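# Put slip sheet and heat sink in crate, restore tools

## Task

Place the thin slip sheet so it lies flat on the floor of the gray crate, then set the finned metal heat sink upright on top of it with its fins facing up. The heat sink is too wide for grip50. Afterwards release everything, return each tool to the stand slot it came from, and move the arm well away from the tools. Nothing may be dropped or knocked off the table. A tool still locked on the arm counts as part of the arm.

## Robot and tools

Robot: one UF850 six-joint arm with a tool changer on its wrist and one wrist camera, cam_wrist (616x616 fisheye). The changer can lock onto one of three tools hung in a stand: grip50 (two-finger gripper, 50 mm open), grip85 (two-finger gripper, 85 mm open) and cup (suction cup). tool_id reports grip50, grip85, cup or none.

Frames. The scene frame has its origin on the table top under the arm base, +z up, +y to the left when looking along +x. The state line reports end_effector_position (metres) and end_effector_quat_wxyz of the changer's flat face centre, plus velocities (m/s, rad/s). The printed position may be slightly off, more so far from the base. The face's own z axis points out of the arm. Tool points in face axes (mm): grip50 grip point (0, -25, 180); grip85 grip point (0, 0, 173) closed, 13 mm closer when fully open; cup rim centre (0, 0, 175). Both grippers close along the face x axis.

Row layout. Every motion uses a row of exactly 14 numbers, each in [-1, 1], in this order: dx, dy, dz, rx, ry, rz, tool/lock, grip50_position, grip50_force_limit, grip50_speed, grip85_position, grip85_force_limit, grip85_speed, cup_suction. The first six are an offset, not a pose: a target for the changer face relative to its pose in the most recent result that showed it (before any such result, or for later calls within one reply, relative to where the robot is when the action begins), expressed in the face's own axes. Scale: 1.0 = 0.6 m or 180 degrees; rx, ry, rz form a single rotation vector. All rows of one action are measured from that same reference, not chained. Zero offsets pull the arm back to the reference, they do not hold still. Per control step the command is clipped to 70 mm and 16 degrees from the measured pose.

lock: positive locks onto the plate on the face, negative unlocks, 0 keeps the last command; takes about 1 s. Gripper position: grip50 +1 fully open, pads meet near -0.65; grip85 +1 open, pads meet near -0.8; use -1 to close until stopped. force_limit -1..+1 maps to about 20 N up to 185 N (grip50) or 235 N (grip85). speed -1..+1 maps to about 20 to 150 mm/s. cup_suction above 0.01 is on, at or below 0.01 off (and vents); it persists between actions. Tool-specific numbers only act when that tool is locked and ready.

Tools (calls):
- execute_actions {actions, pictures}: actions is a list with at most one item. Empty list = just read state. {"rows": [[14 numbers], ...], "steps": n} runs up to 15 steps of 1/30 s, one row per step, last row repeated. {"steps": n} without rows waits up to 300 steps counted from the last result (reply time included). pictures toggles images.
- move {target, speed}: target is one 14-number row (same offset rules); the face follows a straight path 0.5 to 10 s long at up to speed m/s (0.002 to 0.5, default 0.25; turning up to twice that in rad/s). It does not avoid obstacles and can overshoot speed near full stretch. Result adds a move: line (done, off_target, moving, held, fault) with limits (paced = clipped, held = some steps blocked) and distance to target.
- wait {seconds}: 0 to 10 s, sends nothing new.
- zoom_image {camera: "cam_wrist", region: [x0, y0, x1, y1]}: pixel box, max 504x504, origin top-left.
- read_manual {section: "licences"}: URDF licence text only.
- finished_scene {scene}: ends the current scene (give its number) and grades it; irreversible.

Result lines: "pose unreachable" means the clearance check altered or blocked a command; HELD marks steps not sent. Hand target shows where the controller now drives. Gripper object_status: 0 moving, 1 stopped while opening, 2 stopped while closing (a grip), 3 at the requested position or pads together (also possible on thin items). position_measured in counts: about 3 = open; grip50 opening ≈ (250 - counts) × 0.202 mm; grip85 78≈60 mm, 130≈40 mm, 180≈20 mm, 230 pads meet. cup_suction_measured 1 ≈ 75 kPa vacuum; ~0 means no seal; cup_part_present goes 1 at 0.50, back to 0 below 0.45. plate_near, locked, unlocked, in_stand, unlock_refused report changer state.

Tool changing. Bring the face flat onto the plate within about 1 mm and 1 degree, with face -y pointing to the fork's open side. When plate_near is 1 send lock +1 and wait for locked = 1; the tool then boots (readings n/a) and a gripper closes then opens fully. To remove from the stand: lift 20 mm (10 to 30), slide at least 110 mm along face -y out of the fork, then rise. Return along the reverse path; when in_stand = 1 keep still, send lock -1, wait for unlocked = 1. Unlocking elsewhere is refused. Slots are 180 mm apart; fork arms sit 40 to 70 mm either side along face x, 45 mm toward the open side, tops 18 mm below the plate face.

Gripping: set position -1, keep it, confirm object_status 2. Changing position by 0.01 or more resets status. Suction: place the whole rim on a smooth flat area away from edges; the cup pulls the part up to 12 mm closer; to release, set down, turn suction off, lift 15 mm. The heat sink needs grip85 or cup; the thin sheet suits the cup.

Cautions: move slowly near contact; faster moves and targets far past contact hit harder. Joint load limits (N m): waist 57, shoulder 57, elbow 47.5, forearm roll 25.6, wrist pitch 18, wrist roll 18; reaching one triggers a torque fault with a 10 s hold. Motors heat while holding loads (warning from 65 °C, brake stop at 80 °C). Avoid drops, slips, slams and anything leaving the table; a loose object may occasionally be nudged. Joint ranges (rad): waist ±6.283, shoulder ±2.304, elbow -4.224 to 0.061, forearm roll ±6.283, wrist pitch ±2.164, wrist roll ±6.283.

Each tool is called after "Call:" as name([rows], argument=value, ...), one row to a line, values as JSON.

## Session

Call:
execute_actions(actions=[])

Scene clock: 0.00 s of 9600.00 s.
end_effector_position=(+0.4641, -0.0219, +0.3818) locked=0 unlocked=1 plate_near=0 in_stand=0 unlock_refused=0 tool_id=none grip50_position_measured=n/a grip50_object_status=n/a grip85_position_measured=n/a grip85_object_status=n/a cup_suction_measured=n/a cup_part_present=n/a end_effector_quat_wxyz=(-0.006, +0.725, +0.689, -0.006) end_effector_velocity=(-0.000, -0.000, -0.000) end_effector_angular_velocity=(-0.000, +0.001, +0.001)
Joint positions: [-0.002 -0.272 -0.838  0.    -0.568  0.002]
Joint velocities: [-0.001 -0.001  0.    -0.    -0.001 -0.001]
Hand target: +0.464, -0.022, +0.382; -0.006, +0.725, +0.689, -0.006

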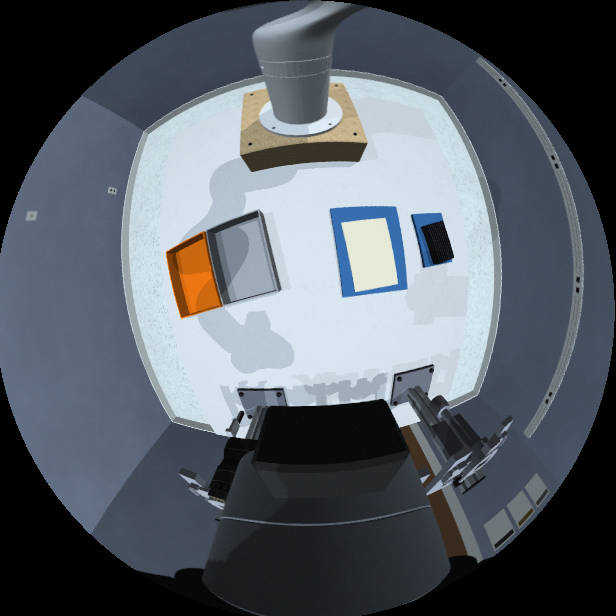

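Call:
move(target=[0.07,0.2,-0.1,-0.0054,0,-0.03,0,0,0,0,0,0,0,0])

Call:
move(target=[0,0.12,0,0,0,0,0,0,0,0,0,0,0,0])

Scene clock: 3.53 s of 9600.00 s.
end_effector_position=(+0.5864, +0.0143, +0.4398) locked=0 unlocked=1 plate_near=0 in_stand=0 unlock_refused=0 tool_id=none grip50_position_measured=n/a grip50_object_status=n/a grip85_position_measured=n/a grip85_object_status=n/a cup_suction_measured=n/a cup_part_present=n/a end_effector_quat_wxyz=(-0.000, +0.691, +0.723, -0.000) end_effector_velocity=(+0.003, +0.000, +0.002) end_effector_angular_velocity=(+0.000, -0.004, +0.000)
Joint positions: [ 0.07  -0.452 -1.24  -0.001 -0.772 -0.019]
Joint velocities: [ 0.001 -0.003 -0.009  0.    -0.002 -0.   ]
Hand target: +0.587, +0.014, +0.440; +0.000, +0.691, +0.723, -0.000
Off the commanded pose: 0.001 m, 0 deg.
move: done

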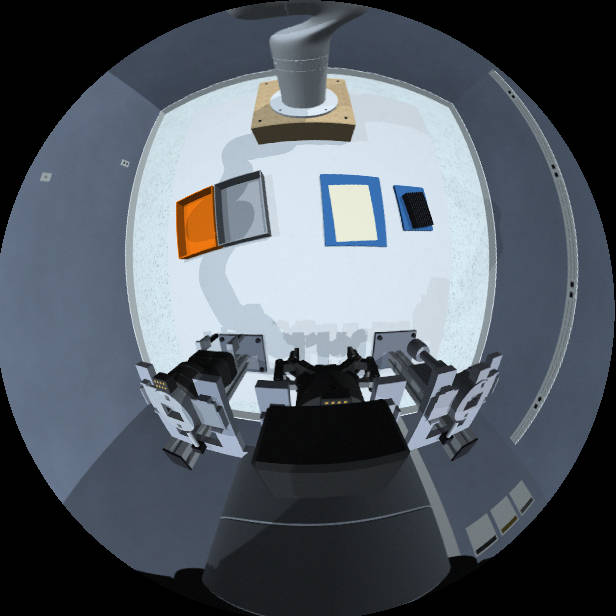

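Scene clock: 4.40 s of 9600.00 s.
end_effector_position=(+0.6580, +0.0176, +0.4399) locked=0 unlocked=1 plate_near=0 in_stand=0 unlock_refused=0 tool_id=none grip50_position_measured=n/a grip50_object_status=n/a grip85_position_measured=n/a grip85_object_status=n/a cup_suction_measured=n/a cup_part_present=n/a end_effector_quat_wxyz=(-0.000, +0.691, +0.723, -0.000) end_effector_velocity=(+0.001, +0.000, -0.001) end_effector_angular_velocity=(-0.000, +0.002, -0.000)
Joint positions: [ 0.073 -0.622 -1.494 -0.001 -0.857 -0.017]
Joint velocities: [ 0.    -0.004 -0.005 -0.    -0.003  0.001]
Hand target: +0.658, +0.018, +0.440; -0.000, +0.691, +0.723, -0.000
Off the commanded pose: 0.000 m, 0 deg.
move: done

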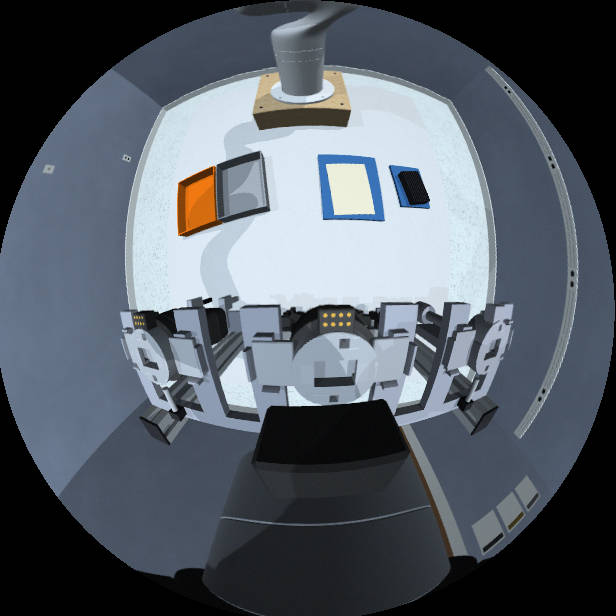

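Call:
move(target=[0.02,0,0.088,0,0,0.008,0,0,0,0,0,0,0,0], speed=0.05)

Scene clock: 7.23 s of 9600.00 s.
end_effector_position=(+0.6576, +0.0296, +0.3873) locked=0 unlocked=1 plate_near=0 in_stand=0 unlock_refused=0 tool_id=none grip50_position_measured=n/a grip50_object_status=n/a grip85_position_measured=n/a grip85_object_status=n/a cup_suction_measured=n/a cup_part_present=n/a end_effector_quat_wxyz=(+0.000, +0.700, +0.714, -0.000) end_effector_velocity=(+0.000, -0.000, -0.000) end_effector_angular_velocity=(+0.000, -0.002, -0.002)
Joint positions: [ 0.091 -0.679 -1.457 -0.001 -0.762  0.027]
Joint velocities: [-0.    -0.001 -0.    -0.     0.002  0.001]
Hand target: +0.658, +0.030, +0.387; -0.000, +0.700, +0.714, -0.000
Off the commanded pose: 0.000 m, 0 deg.
move: done

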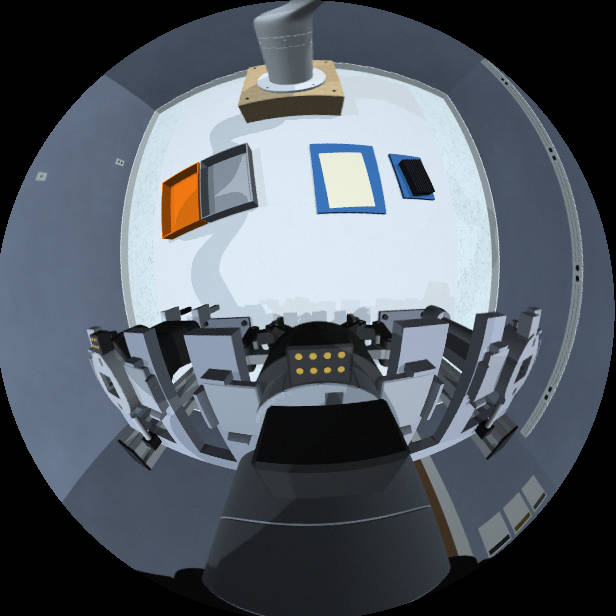

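Call:
move(target=[0.3,0,0,0,0,0,0,0,0,0,0,0,0,0], speed=0.1)

Call:
move(target=[0,0,0.02,0,0,0,0,0,0,0,0,0,0,0], speed=0.01)

Call:
move(target=[0,0,0.007,0,0,0,0,0,0,0,0,0,0,0], speed=0.005)

Scene clock: 12.73 s of 9600.00 s.
end_effector_position=(+0.6538, +0.2094, +0.3873) locked=0 unlocked=1 plate_near=0 in_stand=0 unlock_refused=0 tool_id=none grip50_position_measured=n/a grip50_object_status=n/a grip85_position_measured=n/a grip85_object_status=n/a cup_suction_measured=n/a cup_part_present=n/a end_effector_quat_wxyz=(+0.000, +0.700, +0.714, -0.000) end_effector_velocity=(+0.000, +0.000, -0.000) end_effector_angular_velocity=(-0.001, +0.001, -0.002)
Joint positions: [ 0.359 -0.748 -1.569 -0.007 -0.806  0.3  ]
Joint velocities: [ 0.    -0.001 -0.001 -0.    -0.001  0.003]
Hand target: +0.654, +0.210, +0.387; +0.000, +0.700, +0.714, -0.000
Off the commanded pose: 0.000 m, 0 deg.
move: done

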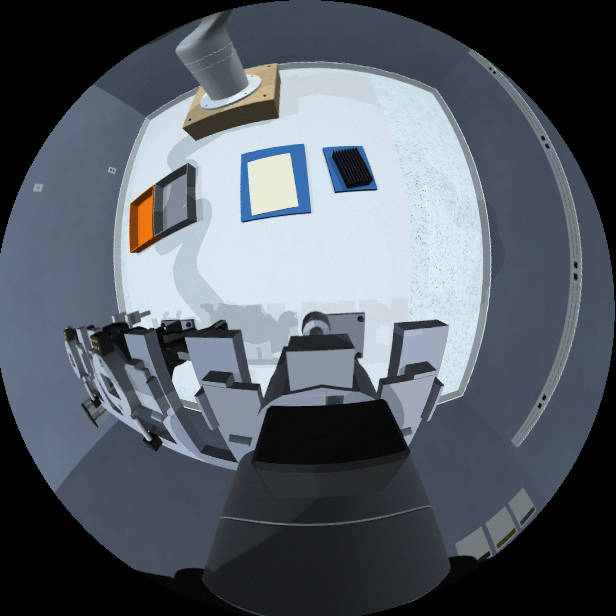

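Scene clock: 14.17 s of 9600.00 s.
end_effector_position=(+0.6538, +0.2094, +0.3753) locked=0 unlocked=1 plate_near=0 in_stand=0 unlock_refused=0 tool_id=none grip50_position_measured=n/a grip50_object_status=n/a grip85_position_measured=n/a grip85_object_status=n/a cup_suction_measured=n/a cup_part_present=n/a end_effector_quat_wxyz=(+0.000, +0.700, +0.714, -0.000) end_effector_velocity=(+0.000, -0.000, -0.000) end_effector_angular_velocity=(+0.000, -0.001, -0.001)
Joint positions: [ 0.359 -0.762 -1.563 -0.007 -0.786  0.3  ]
Joint velocities: [-0.    -0.     0.     0.     0.001  0.   ]
Hand target: +0.654, +0.209, +0.375; +0.000, +0.700, +0.714, -0.000
Off the commanded pose: 0.000 m, 0 deg.
move: done

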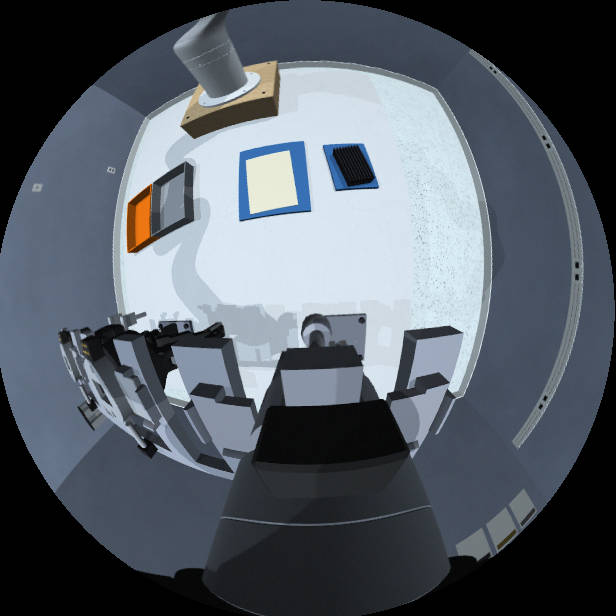

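Scene clock: 15.23 s of 9600.00 s.
end_effector_position=(+0.6539, +0.2094, +0.3714) locked=0 unlocked=1 plate_near=0 in_stand=0 unlock_refused=0 tool_id=none grip50_position_measured=n/a grip50_object_status=n/a grip85_position_measured=n/a grip85_object_status=n/a cup_suction_measured=n/a cup_part_present=n/a end_effector_quat_wxyz=(+0.000, +0.700, +0.714, -0.000) end_effector_velocity=(+0.000, -0.001, -0.000) end_effector_angular_velocity=(-0.000, +0.001, -0.001)
Joint positions: [ 0.359 -0.766 -1.561 -0.007 -0.779  0.3  ]
Joint velocities: [-0.001 -0.     0.    -0.    -0.    -0.   ]
Hand target: +0.654, +0.209, +0.371; +0.000, +0.700, +0.714, -0.000
Off the commanded pose: 0.000 m, 0 deg.
move: done

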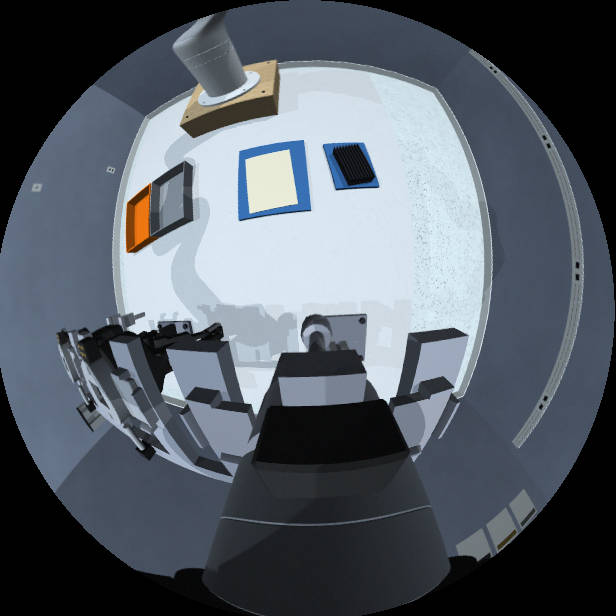

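Call:
move(target=[0,0.004,-0.002,0,0,0.002,0,0,0,0,0,0,0,0], speed=0.005)

Call:
move(target=[0,0,0.006,0,0,0,0,0,0,0,0,0,0,0], speed=0.005)

Call:
move(target=[0,0,0.006,0,0,0,0,0,0,0,0,0,0,0], speed=0.005)

Call:
move(target=[0,0,0.005,0,0,0,0,0,0,0,0,0,0,0], speed=0.005)

Scene clock: 20.50 s of 9600.00 s.
end_effector_position=(+0.6563, +0.2095, +0.3725) locked=0 unlocked=1 plate_near=0 in_stand=0 unlock_refused=0 tool_id=none grip50_position_measured=n/a grip50_object_status=n/a grip85_position_measured=n/a grip85_object_status=n/a cup_suction_measured=n/a cup_part_present=n/a end_effector_quat_wxyz=(+0.000, +0.703, +0.712, -0.000) end_effector_velocity=(+0.001, -0.000, +0.001) end_effector_angular_velocity=(+0.000, -0.001, -0.001)
Joint positions: [ 0.358 -0.771 -1.571 -0.007 -0.785  0.305]
Joint velocities: [-0.001  0.    -0.002 -0.    -0.001  0.   ]
Hand target: +0.656, +0.209, +0.373; +0.000, +0.703, +0.711, -0.000
Off the commanded pose: 0.000 m, 0 deg.
move: done

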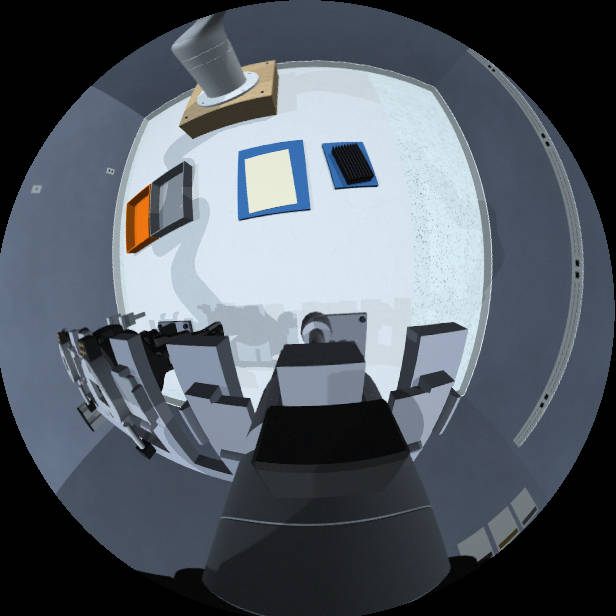

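Scene clock: 21.43 s of 9600.00 s.
end_effector_position=(+0.6563, +0.2095, +0.3689) locked=0 unlocked=1 plate_near=0 in_stand=0 unlock_refused=0 tool_id=none grip50_position_measured=n/a grip50_object_status=n/a grip85_position_measured=n/a grip85_object_status=n/a cup_suction_measured=n/a cup_part_present=n/a end_effector_quat_wxyz=(+0.000, +0.703, +0.712, -0.000) end_effector_velocity=(+0.000, -0.000, +0.000) end_effector_angular_velocity=(+0.000, -0.001, +0.001)
Joint positions: [ 0.358 -0.775 -1.569 -0.007 -0.779  0.305]
Joint velocities: [-0.     0.     0.     0.     0.001 -0.001]
Hand target: +0.656, +0.209, +0.369; +0.000, +0.703, +0.712, -0.000
Off the commanded pose: 0.000 m, 0 deg.
move: done

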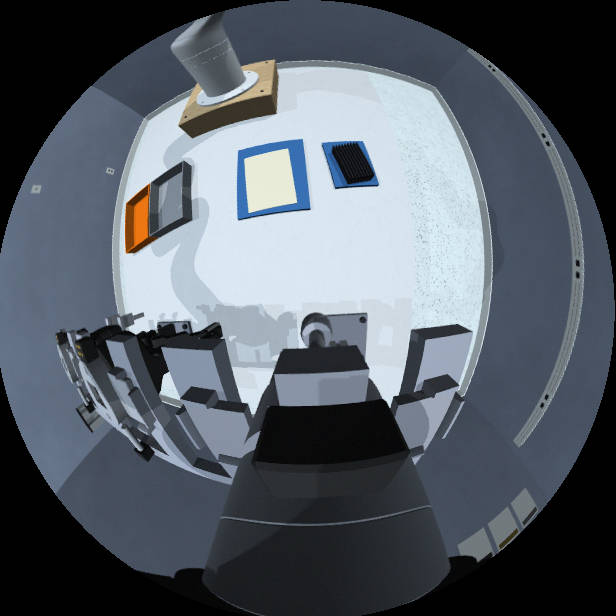

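Scene clock: 22.37 s of 9600.00 s.
end_effector_position=(+0.6563, +0.2095, +0.3653) locked=0 unlocked=1 plate_near=0 in_stand=1 unlock_refused=0 tool_id=none grip50_position_measured=n/a grip50_object_status=n/a grip85_position_measured=n/a grip85_object_status=n/a cup_suction_measured=n/a cup_part_present=n/a end_effector_quat_wxyz=(+0.000, +0.703, +0.712, -0.000) end_effector_velocity=(+0.000, -0.001, +0.000) end_effector_angular_velocity=(+0.000, -0.001, -0.001)
Joint positions: [ 0.358 -0.779 -1.568 -0.007 -0.773  0.305]
Joint velocities: [-0.001  0.    -0.    -0.     0.    -0.   ]
Hand target: +0.656, +0.209, +0.365; +0.000, +0.703, +0.712, -0.000
Off the commanded pose: 0.000 m, 0 deg.
move: done

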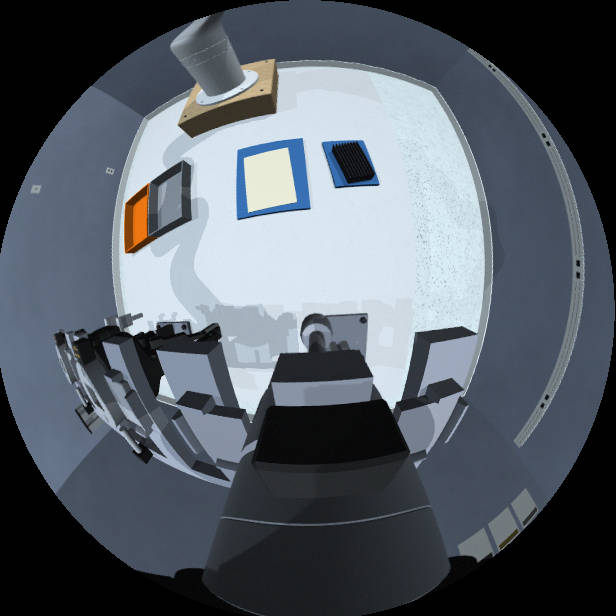

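Scene clock: 23.20 s of 9600.00 s.
end_effector_position=(+0.6563, +0.2095, +0.3624) locked=0 unlocked=1 plate_near=1 in_stand=1 unlock_refused=0 tool_id=none grip50_position_measured=n/a grip50_object_status=n/a grip85_position_measured=n/a grip85_object_status=n/a cup_suction_measured=n/a cup_part_present=n/a end_effector_quat_wxyz=(+0.000, +0.703, +0.712, -0.000) end_effector_velocity=(+0.000, -0.001, +0.000) end_effector_angular_velocity=(+0.000, -0.001, -0.002)
Joint positions: [ 0.358 -0.783 -1.567 -0.008 -0.768  0.305]
Joint velocities: [-0.001  0.001  0.     0.     0.001  0.   ]
Hand target: +0.656, +0.209, +0.362; +0.000, +0.703, +0.712, -0.000
Off the commanded pose: 0.000 m, 0 deg.
move: done

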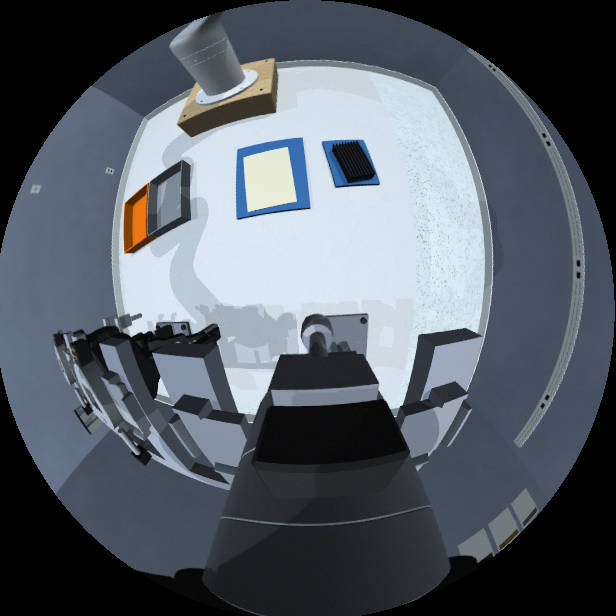

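Call:
move(target=[0,0,0,0,0,0,1,0,0,0,0,0,0,0])

Call:
move(target=[0,0,0,0,0,0,1,0,0,0,0,0,0,0])

Call:
move(target=[0,0,0,0,0,0,1,0,0,0,0,0,0,0])

Call:
move(target=[0,0,-0.033,0,0,0,0,0,0,0,0,0,0,0], speed=0.03)

Call:
move(target=[0,-0.2,0,0,0,0,0,0,0,0,0,0,0,0], speed=0.1)

Call:
move(target=[-0.148,-0.283,0.2,0,0,0,0,0,0,0,0,0,0,0])

Scene clock: 29.20 s of 9600.00 s.
end_effector_position=(+0.6563, +0.2095, +0.3624) locked=0 unlocked=0 plate_near=1 in_stand=1 unlock_refused=0 tool_id=none grip50_position_measured=n/a grip50_object_status=n/a grip85_position_measured=n/a grip85_object_status=n/a cup_suction_measured=n/a cup_part_present=n/a end_effector_quat_wxyz=(+0.000, +0.703, +0.712, -0.000) end_effector_velocity=(+0.000, -0.000, +0.001) end_effector_angular_velocity=(+0.002, +0.001, -0.002)
Joint positions: [ 0.358 -0.783 -1.566 -0.007 -0.768  0.305]
Joint velocities: [-0.001 -0.    -0.002  0.003 -0.002 -0.002]
Hand target: +0.656, +0.209, +0.362; +0.000, +0.703, +0.712, -0.000
Off the commanded pose: 0.000 m, 0 deg.
move: done

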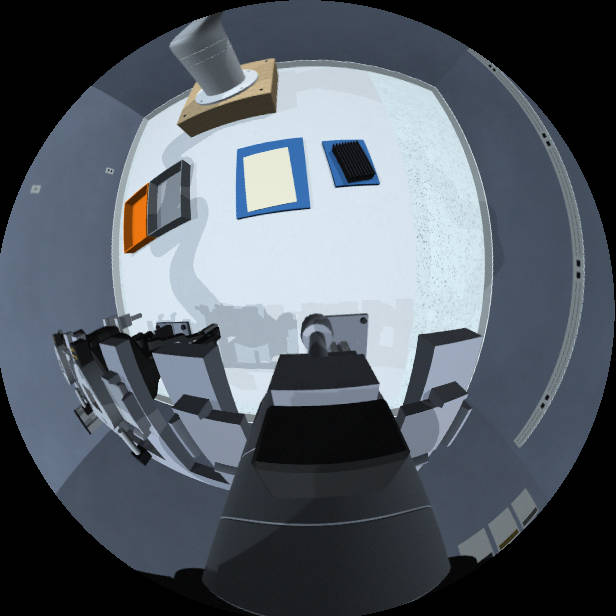

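Scene clock: 29.70 s of 9600.00 s.
end_effector_position=(+0.6564, +0.2095, +0.3625) locked=1 unlocked=0 plate_near=1 in_stand=1 unlock_refused=0 tool_id=cup grip50_position_measured=n/a grip50_object_status=n/a grip85_position_measured=n/a grip85_object_status=n/a cup_suction_measured=n/a cup_part_present=n/a end_effector_quat_wxyz=(+0.000, +0.703, +0.712, +0.000) end_effector_velocity=(-0.000, -0.000, +0.000) end_effector_angular_velocity=(+0.000, -0.001, +0.001)
Joint positions: [ 0.358 -0.783 -1.567 -0.007 -0.768  0.305]
Joint velocities: [-0.     0.001  0.001 -0.     0.    -0.001]
Hand target: +0.656, +0.209, +0.362; +0.000, +0.703, +0.712, -0.000
Off the commanded pose: 0.000 m, 0 deg.
move: done

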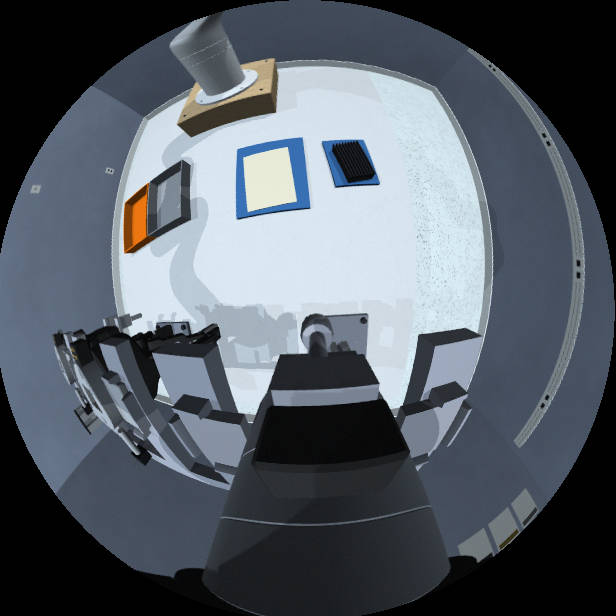

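Scene clock: 30.20 s of 9600.00 s.
end_effector_position=(+0.6564, +0.2095, +0.3625) locked=1 unlocked=0 plate_near=1 in_stand=1 unlock_refused=0 tool_id=cup grip50_position_measured=n/a grip50_object_status=n/a grip85_position_measured=n/a grip85_object_status=n/a cup_suction_measured=n/a cup_part_present=n/a end_effector_quat_wxyz=(+0.000, +0.703, +0.712, +0.000) end_effector_velocity=(-0.000, -0.001, -0.001) end_effector_angular_velocity=(-0.001, +0.002, -0.002)
Joint positions: [ 0.358 -0.783 -1.567 -0.007 -0.768  0.305]
Joint velocities: [-0.001 -0.001  0.001  0.    -0.     0.002]
Hand target: +0.656, +0.209, +0.363; +0.000, +0.703, +0.712, +0.000
Off the commanded pose: 0.000 m, 0 deg.
move: done

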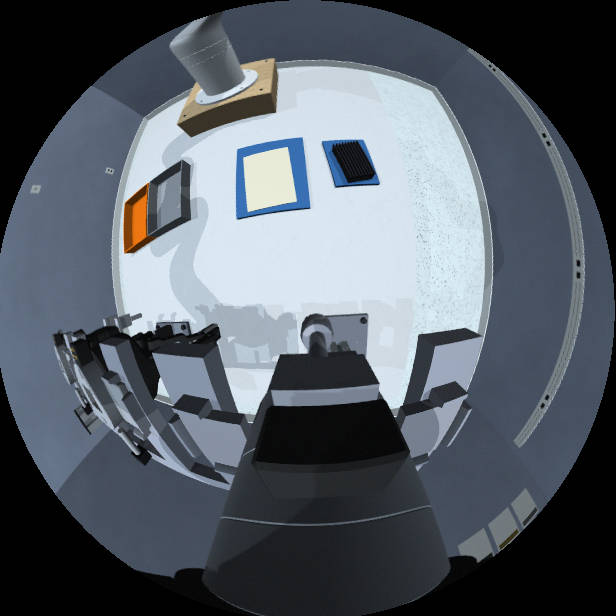

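Scene clock: 31.13 s of 9600.00 s.
end_effector_position=(+0.6563, +0.2095, +0.3822) locked=1 unlocked=0 plate_near=1 in_stand=0 unlock_refused=0 tool_id=cup grip50_position_measured=n/a grip50_object_status=n/a grip85_position_measured=n/a grip85_object_status=n/a cup_suction_measured=0.00 cup_part_present=0 end_effector_quat_wxyz=(+0.000, +0.703, +0.712, -0.000) end_effector_velocity=(-0.001, -0.000, -0.001) end_effector_angular_velocity=(-0.001, +0.004, -0.000)
Joint positions: [ 0.358 -0.759 -1.576 -0.007 -0.801  0.305]
Joint velocities: [-0.    -0.001  0.001  0.    -0.002 -0.   ]
Hand target: +0.656, +0.209, +0.382; +0.000, +0.703, +0.712, +0.000
Off the commanded pose: 0.000 m, 0 deg.
move: done

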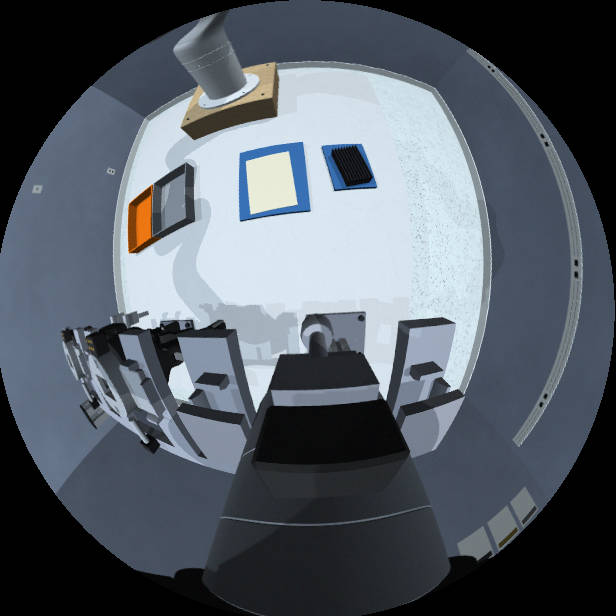

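Scene clock: 32.70 s of 9600.00 s.
end_effector_position=(+0.5367, +0.2078, +0.3820) locked=1 unlocked=0 plate_near=1 in_stand=0 unlock_refused=0 tool_id=cup grip50_position_measured=n/a grip50_object_status=n/a grip85_position_measured=n/a grip85_object_status=n/a cup_suction_measured=0.00 cup_part_present=0 end_effector_quat_wxyz=(+0.000, +0.703, +0.711, +0.000) end_effector_velocity=(-0.001, +0.000, +0.000) end_effector_angular_velocity=(+0.000, -0.001, -0.002)
Joint positions: [ 0.42  -0.503 -1.166 -0.01  -0.647  0.37 ]
Joint velocities: [ 0.001  0.003  0.005 -0.     0.002  0.003]
Hand target: +0.536, +0.208, +0.382; +0.000, +0.703, +0.712, -0.000
Off the commanded pose: 0.000 m, 0 deg.
move: done

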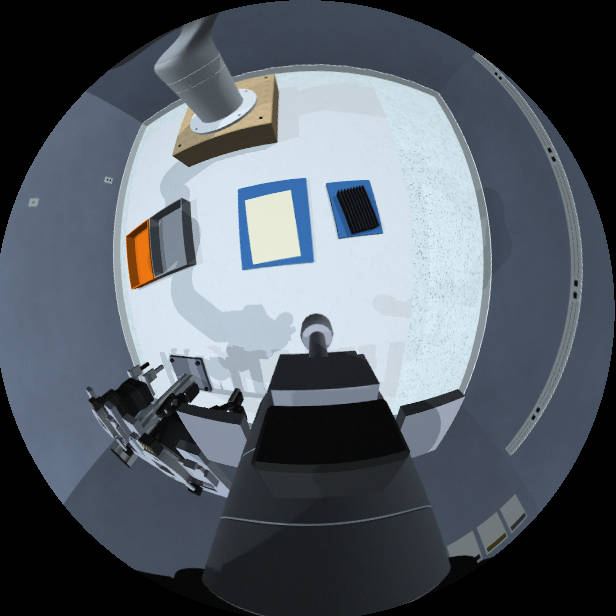

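Scene clock: 34.03 s of 9600.00 s.
end_effector_position=(+0.3695, +0.1169, +0.2618) locked=1 unlocked=0 plate_near=1 in_stand=0 unlock_refused=0 tool_id=cup grip50_position_measured=n/a grip50_object_status=n/a grip85_position_measured=n/a grip85_object_status=n/a cup_suction_measured=0.00 cup_part_present=0 end_effector_quat_wxyz=(+0.001, +0.703, +0.711, +0.001) end_effector_velocity=(-0.004, -0.002, -0.002) end_effector_angular_velocity=(-0.001, +0.003, +0.002)
Joint positions: [ 0.357 -0.387 -0.595 -0.028 -0.191  0.325]
Joint velocities: [-0.002 -0.001  0.009 -0.     0.007 -0.003]
Hand target: +0.369, +0.117, +0.261; +0.000, +0.703, +0.711, +0.000
Off the commanded pose: 0.001 m, 0 deg.
move: done

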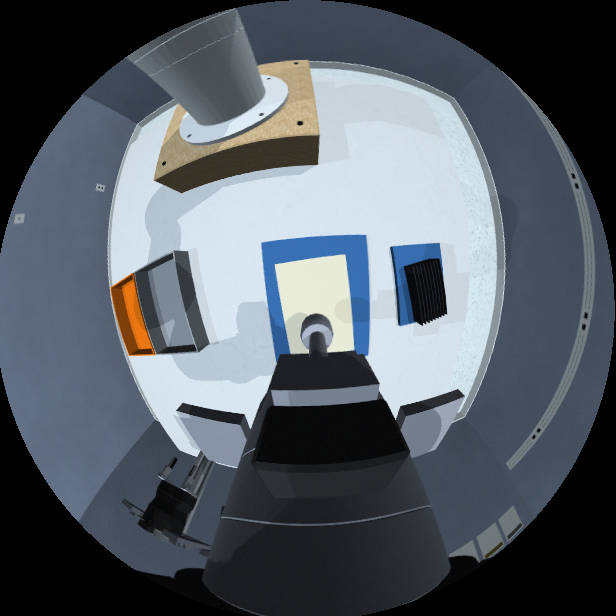

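Call:
move(target=[0.003,0,0.11,0,0,0,0,0,0,0,0,0,0,1], speed=0.08)

Call:
move(target=[0,0,0.017,0,0,0,0,0,0,0,0,0,0,1], speed=0.01)

Call:
move(target=[0,0,-0.2,0,0,0,0,0,0,0,0,0,0,1], speed=0.1)

Call:
move(target=[-0.47,-0.03,0,0,0,-0.03,0,0,0,0,0,0,0,1], speed=0.2)

Call:
move(target=[0,0,0.08,0,0,0,0,0,0,0,0,0,0,1], speed=0.04)

Call:
zoom_image(camera="cam_wrist", region=[180,200,440,400])

Scene clock: 41.17 s of 9600.00 s.
end_effector_position=(+0.3698, +0.1187, +0.1959) locked=1 unlocked=0 plate_near=1 in_stand=0 unlock_refused=0 tool_id=cup grip50_position_measured=n/a grip50_object_status=n/a grip85_position_measured=n/a grip85_object_status=n/a cup_suction_measured=0.00 cup_part_present=0 end_effector_quat_wxyz=(-0.000, +0.703, +0.712, +0.001) end_effector_velocity=(+0.000, +0.000, -0.001) end_effector_angular_velocity=(-0.002, -0.002, +0.001)
Joint positions: [ 0.359 -0.575 -0.627 -0.092 -0.034  0.393]
Joint velocities: [ 0.001 -0.003 -0.001 -0.079  0.003  0.079]
Hand target: +0.370, +0.119, +0.196; -0.000, +0.703, +0.711, +0.001
Off the commanded pose: 0.000 m, 0 deg.
move: done

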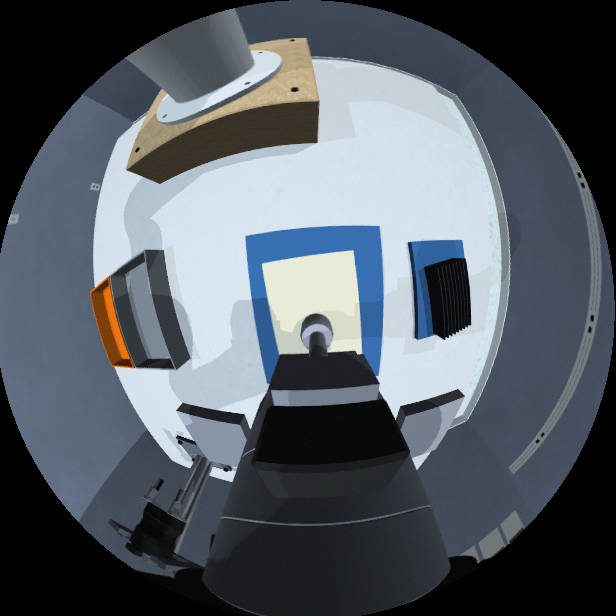

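Scene clock: 42.40 s of 9600.00 s.
end_effector_position=(+0.3698, +0.1187, +0.1857) locked=1 unlocked=0 plate_near=1 in_stand=0 unlock_refused=0 tool_id=cup grip50_position_measured=n/a grip50_object_status=n/a grip85_position_measured=n/a grip85_object_status=n/a cup_suction_measured=0.98 cup_part_present=1 end_effector_quat_wxyz=(-0.001, +0.703, +0.712, +0.001) end_effector_velocity=(+0.000, +0.000, -0.000) end_effector_angular_velocity=(+0.001, -0.002, +0.001)
Joint positions: [ 0.358 -0.605 -0.634 -0.118 -0.012  0.418]
Joint velocities: [-0.    -0.001 -0.001 -0.019  0.002  0.018]
Hand target: +0.370, +0.119, +0.186; -0.001, +0.703, +0.712, +0.001
Off the commanded pose: 0.000 m, 0 deg.
move: done

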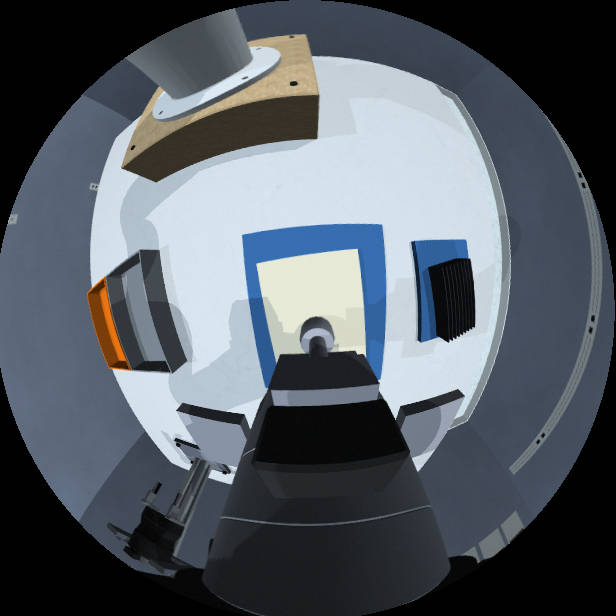

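Scene clock: 43.97 s of 9600.00 s.
end_effector_position=(+0.3694, +0.1182, +0.3058) locked=1 unlocked=0 plate_near=1 in_stand=0 unlock_refused=0 tool_id=cup grip50_position_measured=n/a grip50_object_status=n/a grip85_position_measured=n/a grip85_object_status=n/a cup_suction_measured=1.00 cup_part_present=1 end_effector_quat_wxyz=(-0.001, +0.703, +0.712, +0.001) end_effector_velocity=(+0.000, -0.000, +0.001) end_effector_angular_velocity=(-0.000, +0.001, -0.001)
Joint positions: [ 0.359 -0.271 -0.594 -0.003 -0.306  0.303]
Joint velocities: [-0.001  0.003 -0.001  0.001 -0.004 -0.001]
Hand target: +0.370, +0.118, +0.306; -0.001, +0.703, +0.712, +0.002
Off the commanded pose: 0.000 m, 0 deg.
move: done

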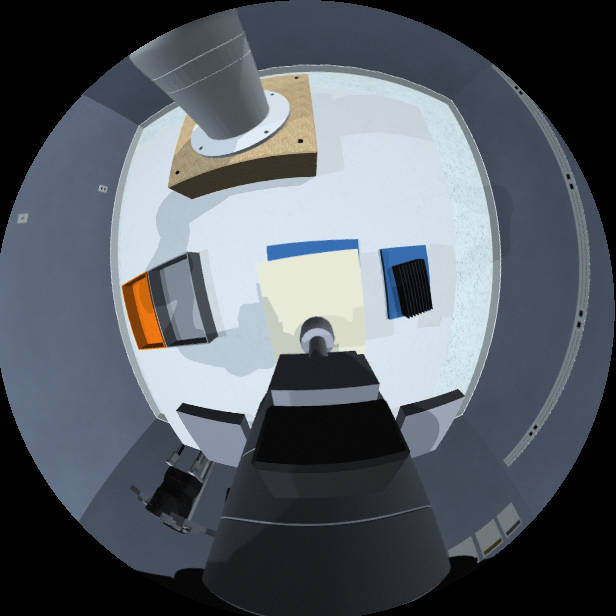

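Scene clock: 45.83 s of 9600.00 s.
end_effector_position=(+0.3555, -0.1644, +0.3046) locked=1 unlocked=0 plate_near=1 in_stand=0 unlock_refused=0 tool_id=cup grip50_position_measured=n/a grip50_object_status=n/a grip85_position_measured=n/a grip85_object_status=n/a cup_suction_measured=1.00 cup_part_present=1 end_effector_quat_wxyz=(-0.002, +0.668, +0.744, +0.001) end_effector_velocity=(-0.000, -0.001, -0.000) end_effector_angular_velocity=(+0.004, -0.001, +0.002)
Joint positions: [-0.396 -0.284 -0.606  0.036 -0.31  -0.583]
Joint velocities: [-0.005 -0.001 -0.001  0.012 -0.001 -0.019]
Hand target: +0.356, -0.165, +0.305; -0.002, +0.668, +0.744, +0.002
Off the commanded pose: 0.001 m, 0 deg.
move: done

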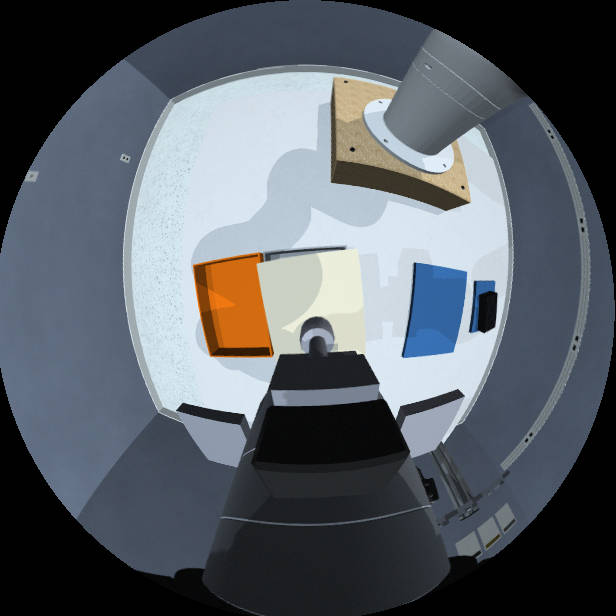

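Scene clock: 47.33 s of 9600.00 s.
end_effector_position=(+0.3556, -0.1643, +0.2566) locked=1 unlocked=0 plate_near=1 in_stand=0 unlock_refused=0 tool_id=cup grip50_position_measured=n/a grip50_object_status=n/a grip85_position_measured=n/a grip85_object_status=n/a cup_suction_measured=1.00 cup_part_present=1 end_effector_quat_wxyz=(-0.002, +0.668, +0.744, +0.002) end_effector_velocity=(+0.000, -0.000, -0.001) end_effector_angular_velocity=(-0.000, -0.001, -0.001)
Joint positions: [-0.395 -0.411 -0.61   0.06  -0.187 -0.606]
Joint velocities: [-0.001 -0.003 -0.001  0.003  0.003 -0.002]
Hand target: +0.356, -0.164, +0.256; -0.002, +0.668, +0.744, +0.002
Off the commanded pose: 0.000 m, 0 deg.
move: done

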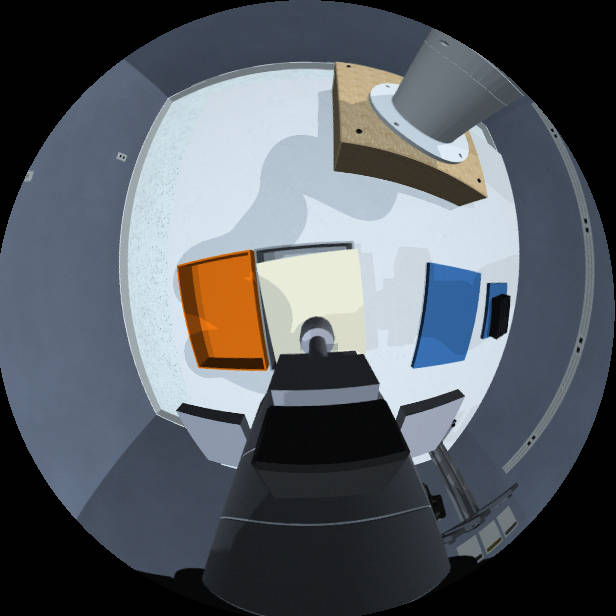

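Region (180, 200, 440, 400) of cam_wrist's 616x616 image, scaled by 1.938, with more detail than that image has; it fills the top 388 rows of this view, and the rest is white.

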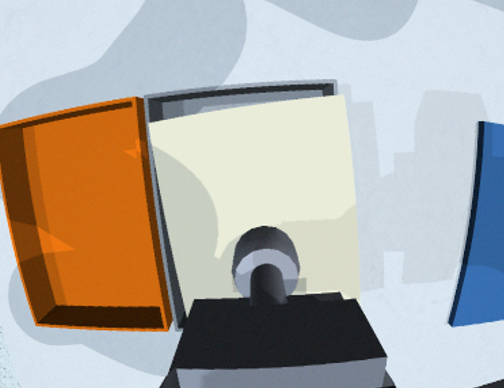

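Call:
move(target=[-0.014,-0.01,0.04,0,-0.002,0.018,0,0,0,0,0,0,0,1], speed=0.03)

Call:
zoom_image(camera="cam_wrist", region=[180,200,440,400])

Scene clock: 50.90 s of 9600.00 s.
end_effector_position=(+0.3507, -0.1732, +0.2326) locked=1 unlocked=0 plate_near=1 in_stand=0 unlock_refused=0 tool_id=cup grip50_position_measured=n/a grip50_object_status=n/a grip85_position_measured=n/a grip85_object_status=n/a cup_suction_measured=1.00 cup_part_present=1 end_effector_quat_wxyz=(+0.001, +0.689, +0.725, -0.001) end_effector_velocity=(+0.001, -0.001, -0.000) end_effector_angular_velocity=(-0.002, -0.003, -0.002)
Joint positions: [-0.418 -0.476 -0.615  0.049 -0.124 -0.564]
Joint velocities: [-0.    -0.001 -0.002 -0.007  0.003  0.009]
Hand target: +0.351, -0.173, +0.232; +0.001, +0.689, +0.725, -0.001
Off the commanded pose: 0.000 m, 0 deg.
move: done

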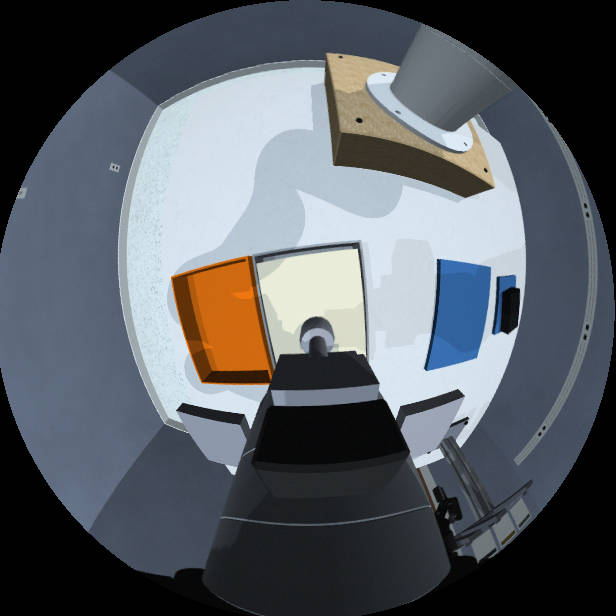

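Region (180, 200, 440, 400) of cam_wrist's 616x616 image, scaled by 1.938, with more detail than that image has; it fills the top 388 rows of this view, and the rest is white.

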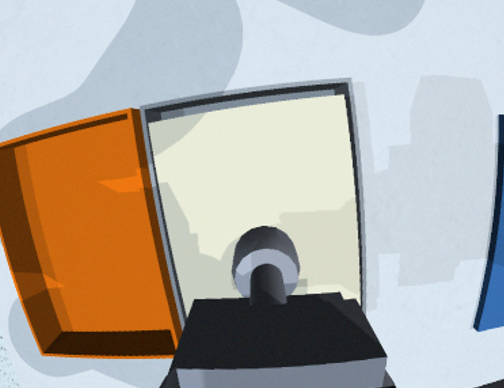

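Call:
move(target=[0,-0.002,0.091,0,0,0,0,0,0,0,0,0,0,1], speed=0.02)

Call:
move(target=[0,0,0,0,0,0,0,0,0,0,0,0,0,0])

Call:
move(target=[0,0,-0.04,0,0,0,0,0,0,0,0,0,0,0], speed=0.02)

Call:
move(target=[0,0,-0.3,0,0,0.012,0,0,0,0,0,0,0,0])

Call:
move(target=[0.631,0.32,0,0,0,0,0,0,0,0,0,0,0,0])

Scene clock: 59.80 s of 9600.00 s.
end_effector_position=(+0.3496, -0.1734, +0.1779) locked=1 unlocked=0 plate_near=1 in_stand=0 unlock_refused=0 tool_id=cup grip50_position_measured=n/a grip50_object_status=n/a grip85_position_measured=n/a grip85_object_status=n/a cup_suction_measured=1.00 cup_part_present=1 end_effector_quat_wxyz=(+0.001, +0.689, +0.725, -0.004) end_effector_velocity=(+0.001, -0.000, -0.000) end_effector_angular_velocity=(-0.002, -0.002, +0.000)
Joint positions: [-0.416 -0.632 -0.646  0.17  -0.    -0.682]
Joint velocities: [ 0.001 -0.001 -0.002 -0.015  0.002  0.016]
Hand target: +0.350, -0.173, +0.178; +0.001, +0.689, +0.725, -0.004
Off the commanded pose: 0.000 m, 0 deg.
move: done

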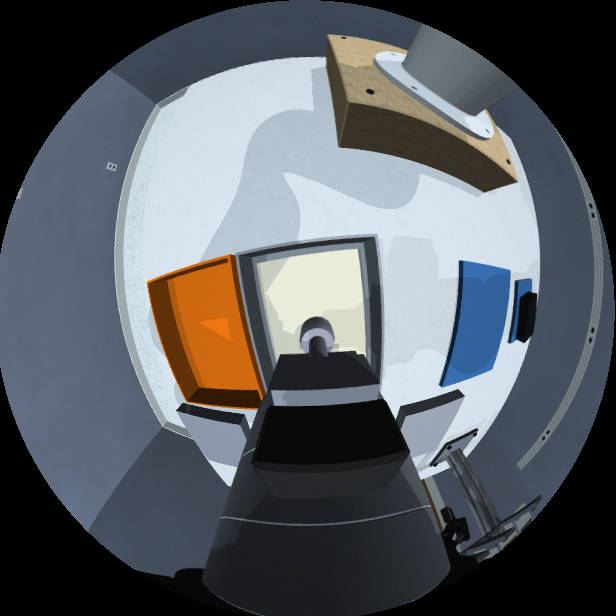

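Scene clock: 60.30 s of 9600.00 s.
end_effector_position=(+0.3497, -0.1734, +0.1780) locked=1 unlocked=0 plate_near=1 in_stand=0 unlock_refused=0 tool_id=cup grip50_position_measured=n/a grip50_object_status=n/a grip85_position_measured=n/a grip85_object_status=n/a cup_suction_measured=0.00 cup_part_present=0 end_effector_quat_wxyz=(+0.001, +0.689, +0.725, -0.004) end_effector_velocity=(+0.000, +0.000, -0.000) end_effector_angular_velocity=(-0.000, -0.000, +0.001)
Joint positions: [-0.416 -0.631 -0.647  0.169 -0.    -0.682]
Joint velocities: [ 0.001 -0.     0.    -0.     0.001 -0.   ]
Hand target: +0.350, -0.173, +0.178; +0.001, +0.689, +0.725, -0.004
Off the commanded pose: 0.000 m, 0 deg.
move: done

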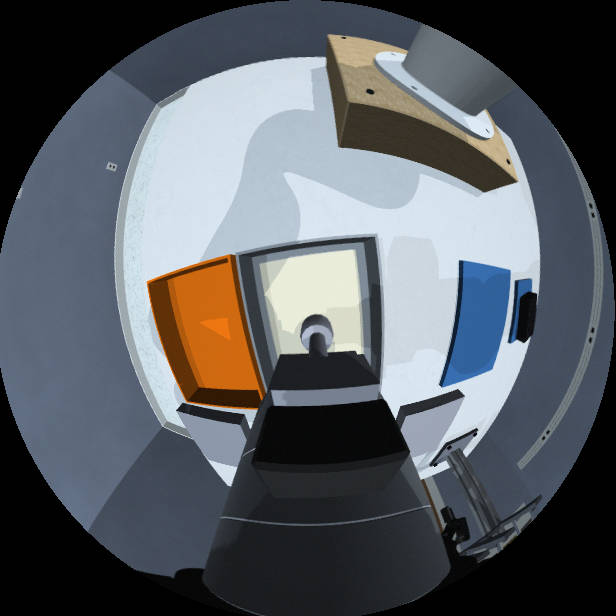

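Scene clock: 61.77 s of 9600.00 s.
end_effector_position=(+0.3497, -0.1733, +0.2019) locked=1 unlocked=0 plate_near=1 in_stand=0 unlock_refused=0 tool_id=cup grip50_position_measured=n/a grip50_object_status=n/a grip85_position_measured=n/a grip85_object_status=n/a cup_suction_measured=0.00 cup_part_present=0 end_effector_quat_wxyz=(+0.001, +0.689, +0.725, -0.002) end_effector_velocity=(-0.000, +0.000, +0.001) end_effector_angular_velocity=(-0.005, +0.005, -0.001)
Joint positions: [-0.418 -0.562 -0.629  0.052 -0.053 -0.566]
Joint velocities: [ 0.003  0.002  0.    -0.13  -0.004  0.134]
Hand target: +0.350, -0.173, +0.202; +0.001, +0.689, +0.725, -0.003
Off the commanded pose: 0.000 m, 0 deg.
move: done

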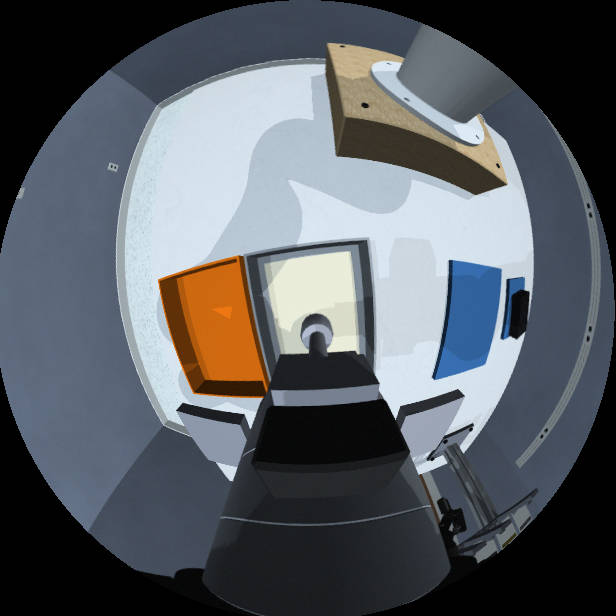

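Scene clock: 62.97 s of 9600.00 s.
end_effector_position=(+0.3495, -0.1722, +0.3819) locked=1 unlocked=0 plate_near=1 in_stand=0 unlock_refused=0 tool_id=cup grip50_position_measured=n/a grip50_object_status=n/a grip85_position_measured=n/a grip85_object_status=n/a cup_suction_measured=0.00 cup_part_present=0 end_effector_quat_wxyz=(+0.000, +0.702, +0.712, -0.003) end_effector_velocity=(+0.001, -0.000, +0.003) end_effector_angular_velocity=(-0.002, -0.004, -0.001)
Joint positions: [-0.419 -0.101 -0.627  0.005 -0.513 -0.482]
Joint velocities: [ 0.     0.006 -0.002 -0.001 -0.004  0.001]
Hand target: +0.350, -0.172, +0.382; +0.001, +0.702, +0.712, -0.002
Off the commanded pose: 0.001 m, 0 deg.
move: done

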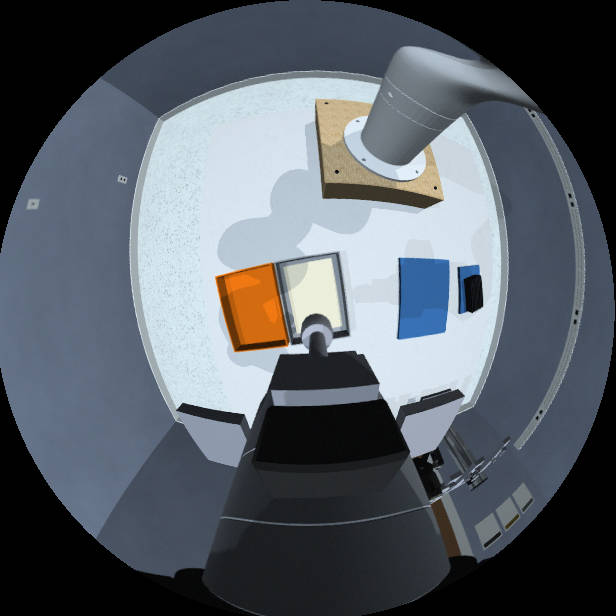

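Scene clock: 65.13 s of 9600.00 s.
end_effector_position=(+0.5354, +0.2096, +0.3798) locked=1 unlocked=0 plate_near=1 in_stand=0 unlock_refused=0 tool_id=cup grip50_position_measured=n/a grip50_object_status=n/a grip85_position_measured=n/a grip85_object_status=n/a cup_suction_measured=0.00 cup_part_present=0 end_effector_quat_wxyz=(+0.001, +0.703, +0.712, -0.003) end_effector_velocity=(+0.001, +0.002, +0.001) end_effector_angular_velocity=(+0.001, -0.002, +0.001)
Joint positions: [ 0.424 -0.506 -1.166 -0.015 -0.649  0.378]
Joint velocities: [ 0.003 -0.003 -0.006 -0.    -0.001  0.003]
Hand target: +0.535, +0.210, +0.380; +0.001, +0.702, +0.712, -0.003
Off the commanded pose: 0.001 m, 0 deg.
move: done

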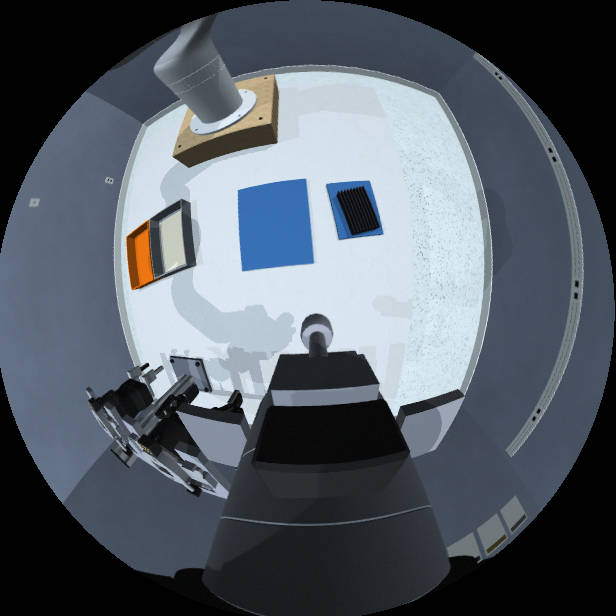

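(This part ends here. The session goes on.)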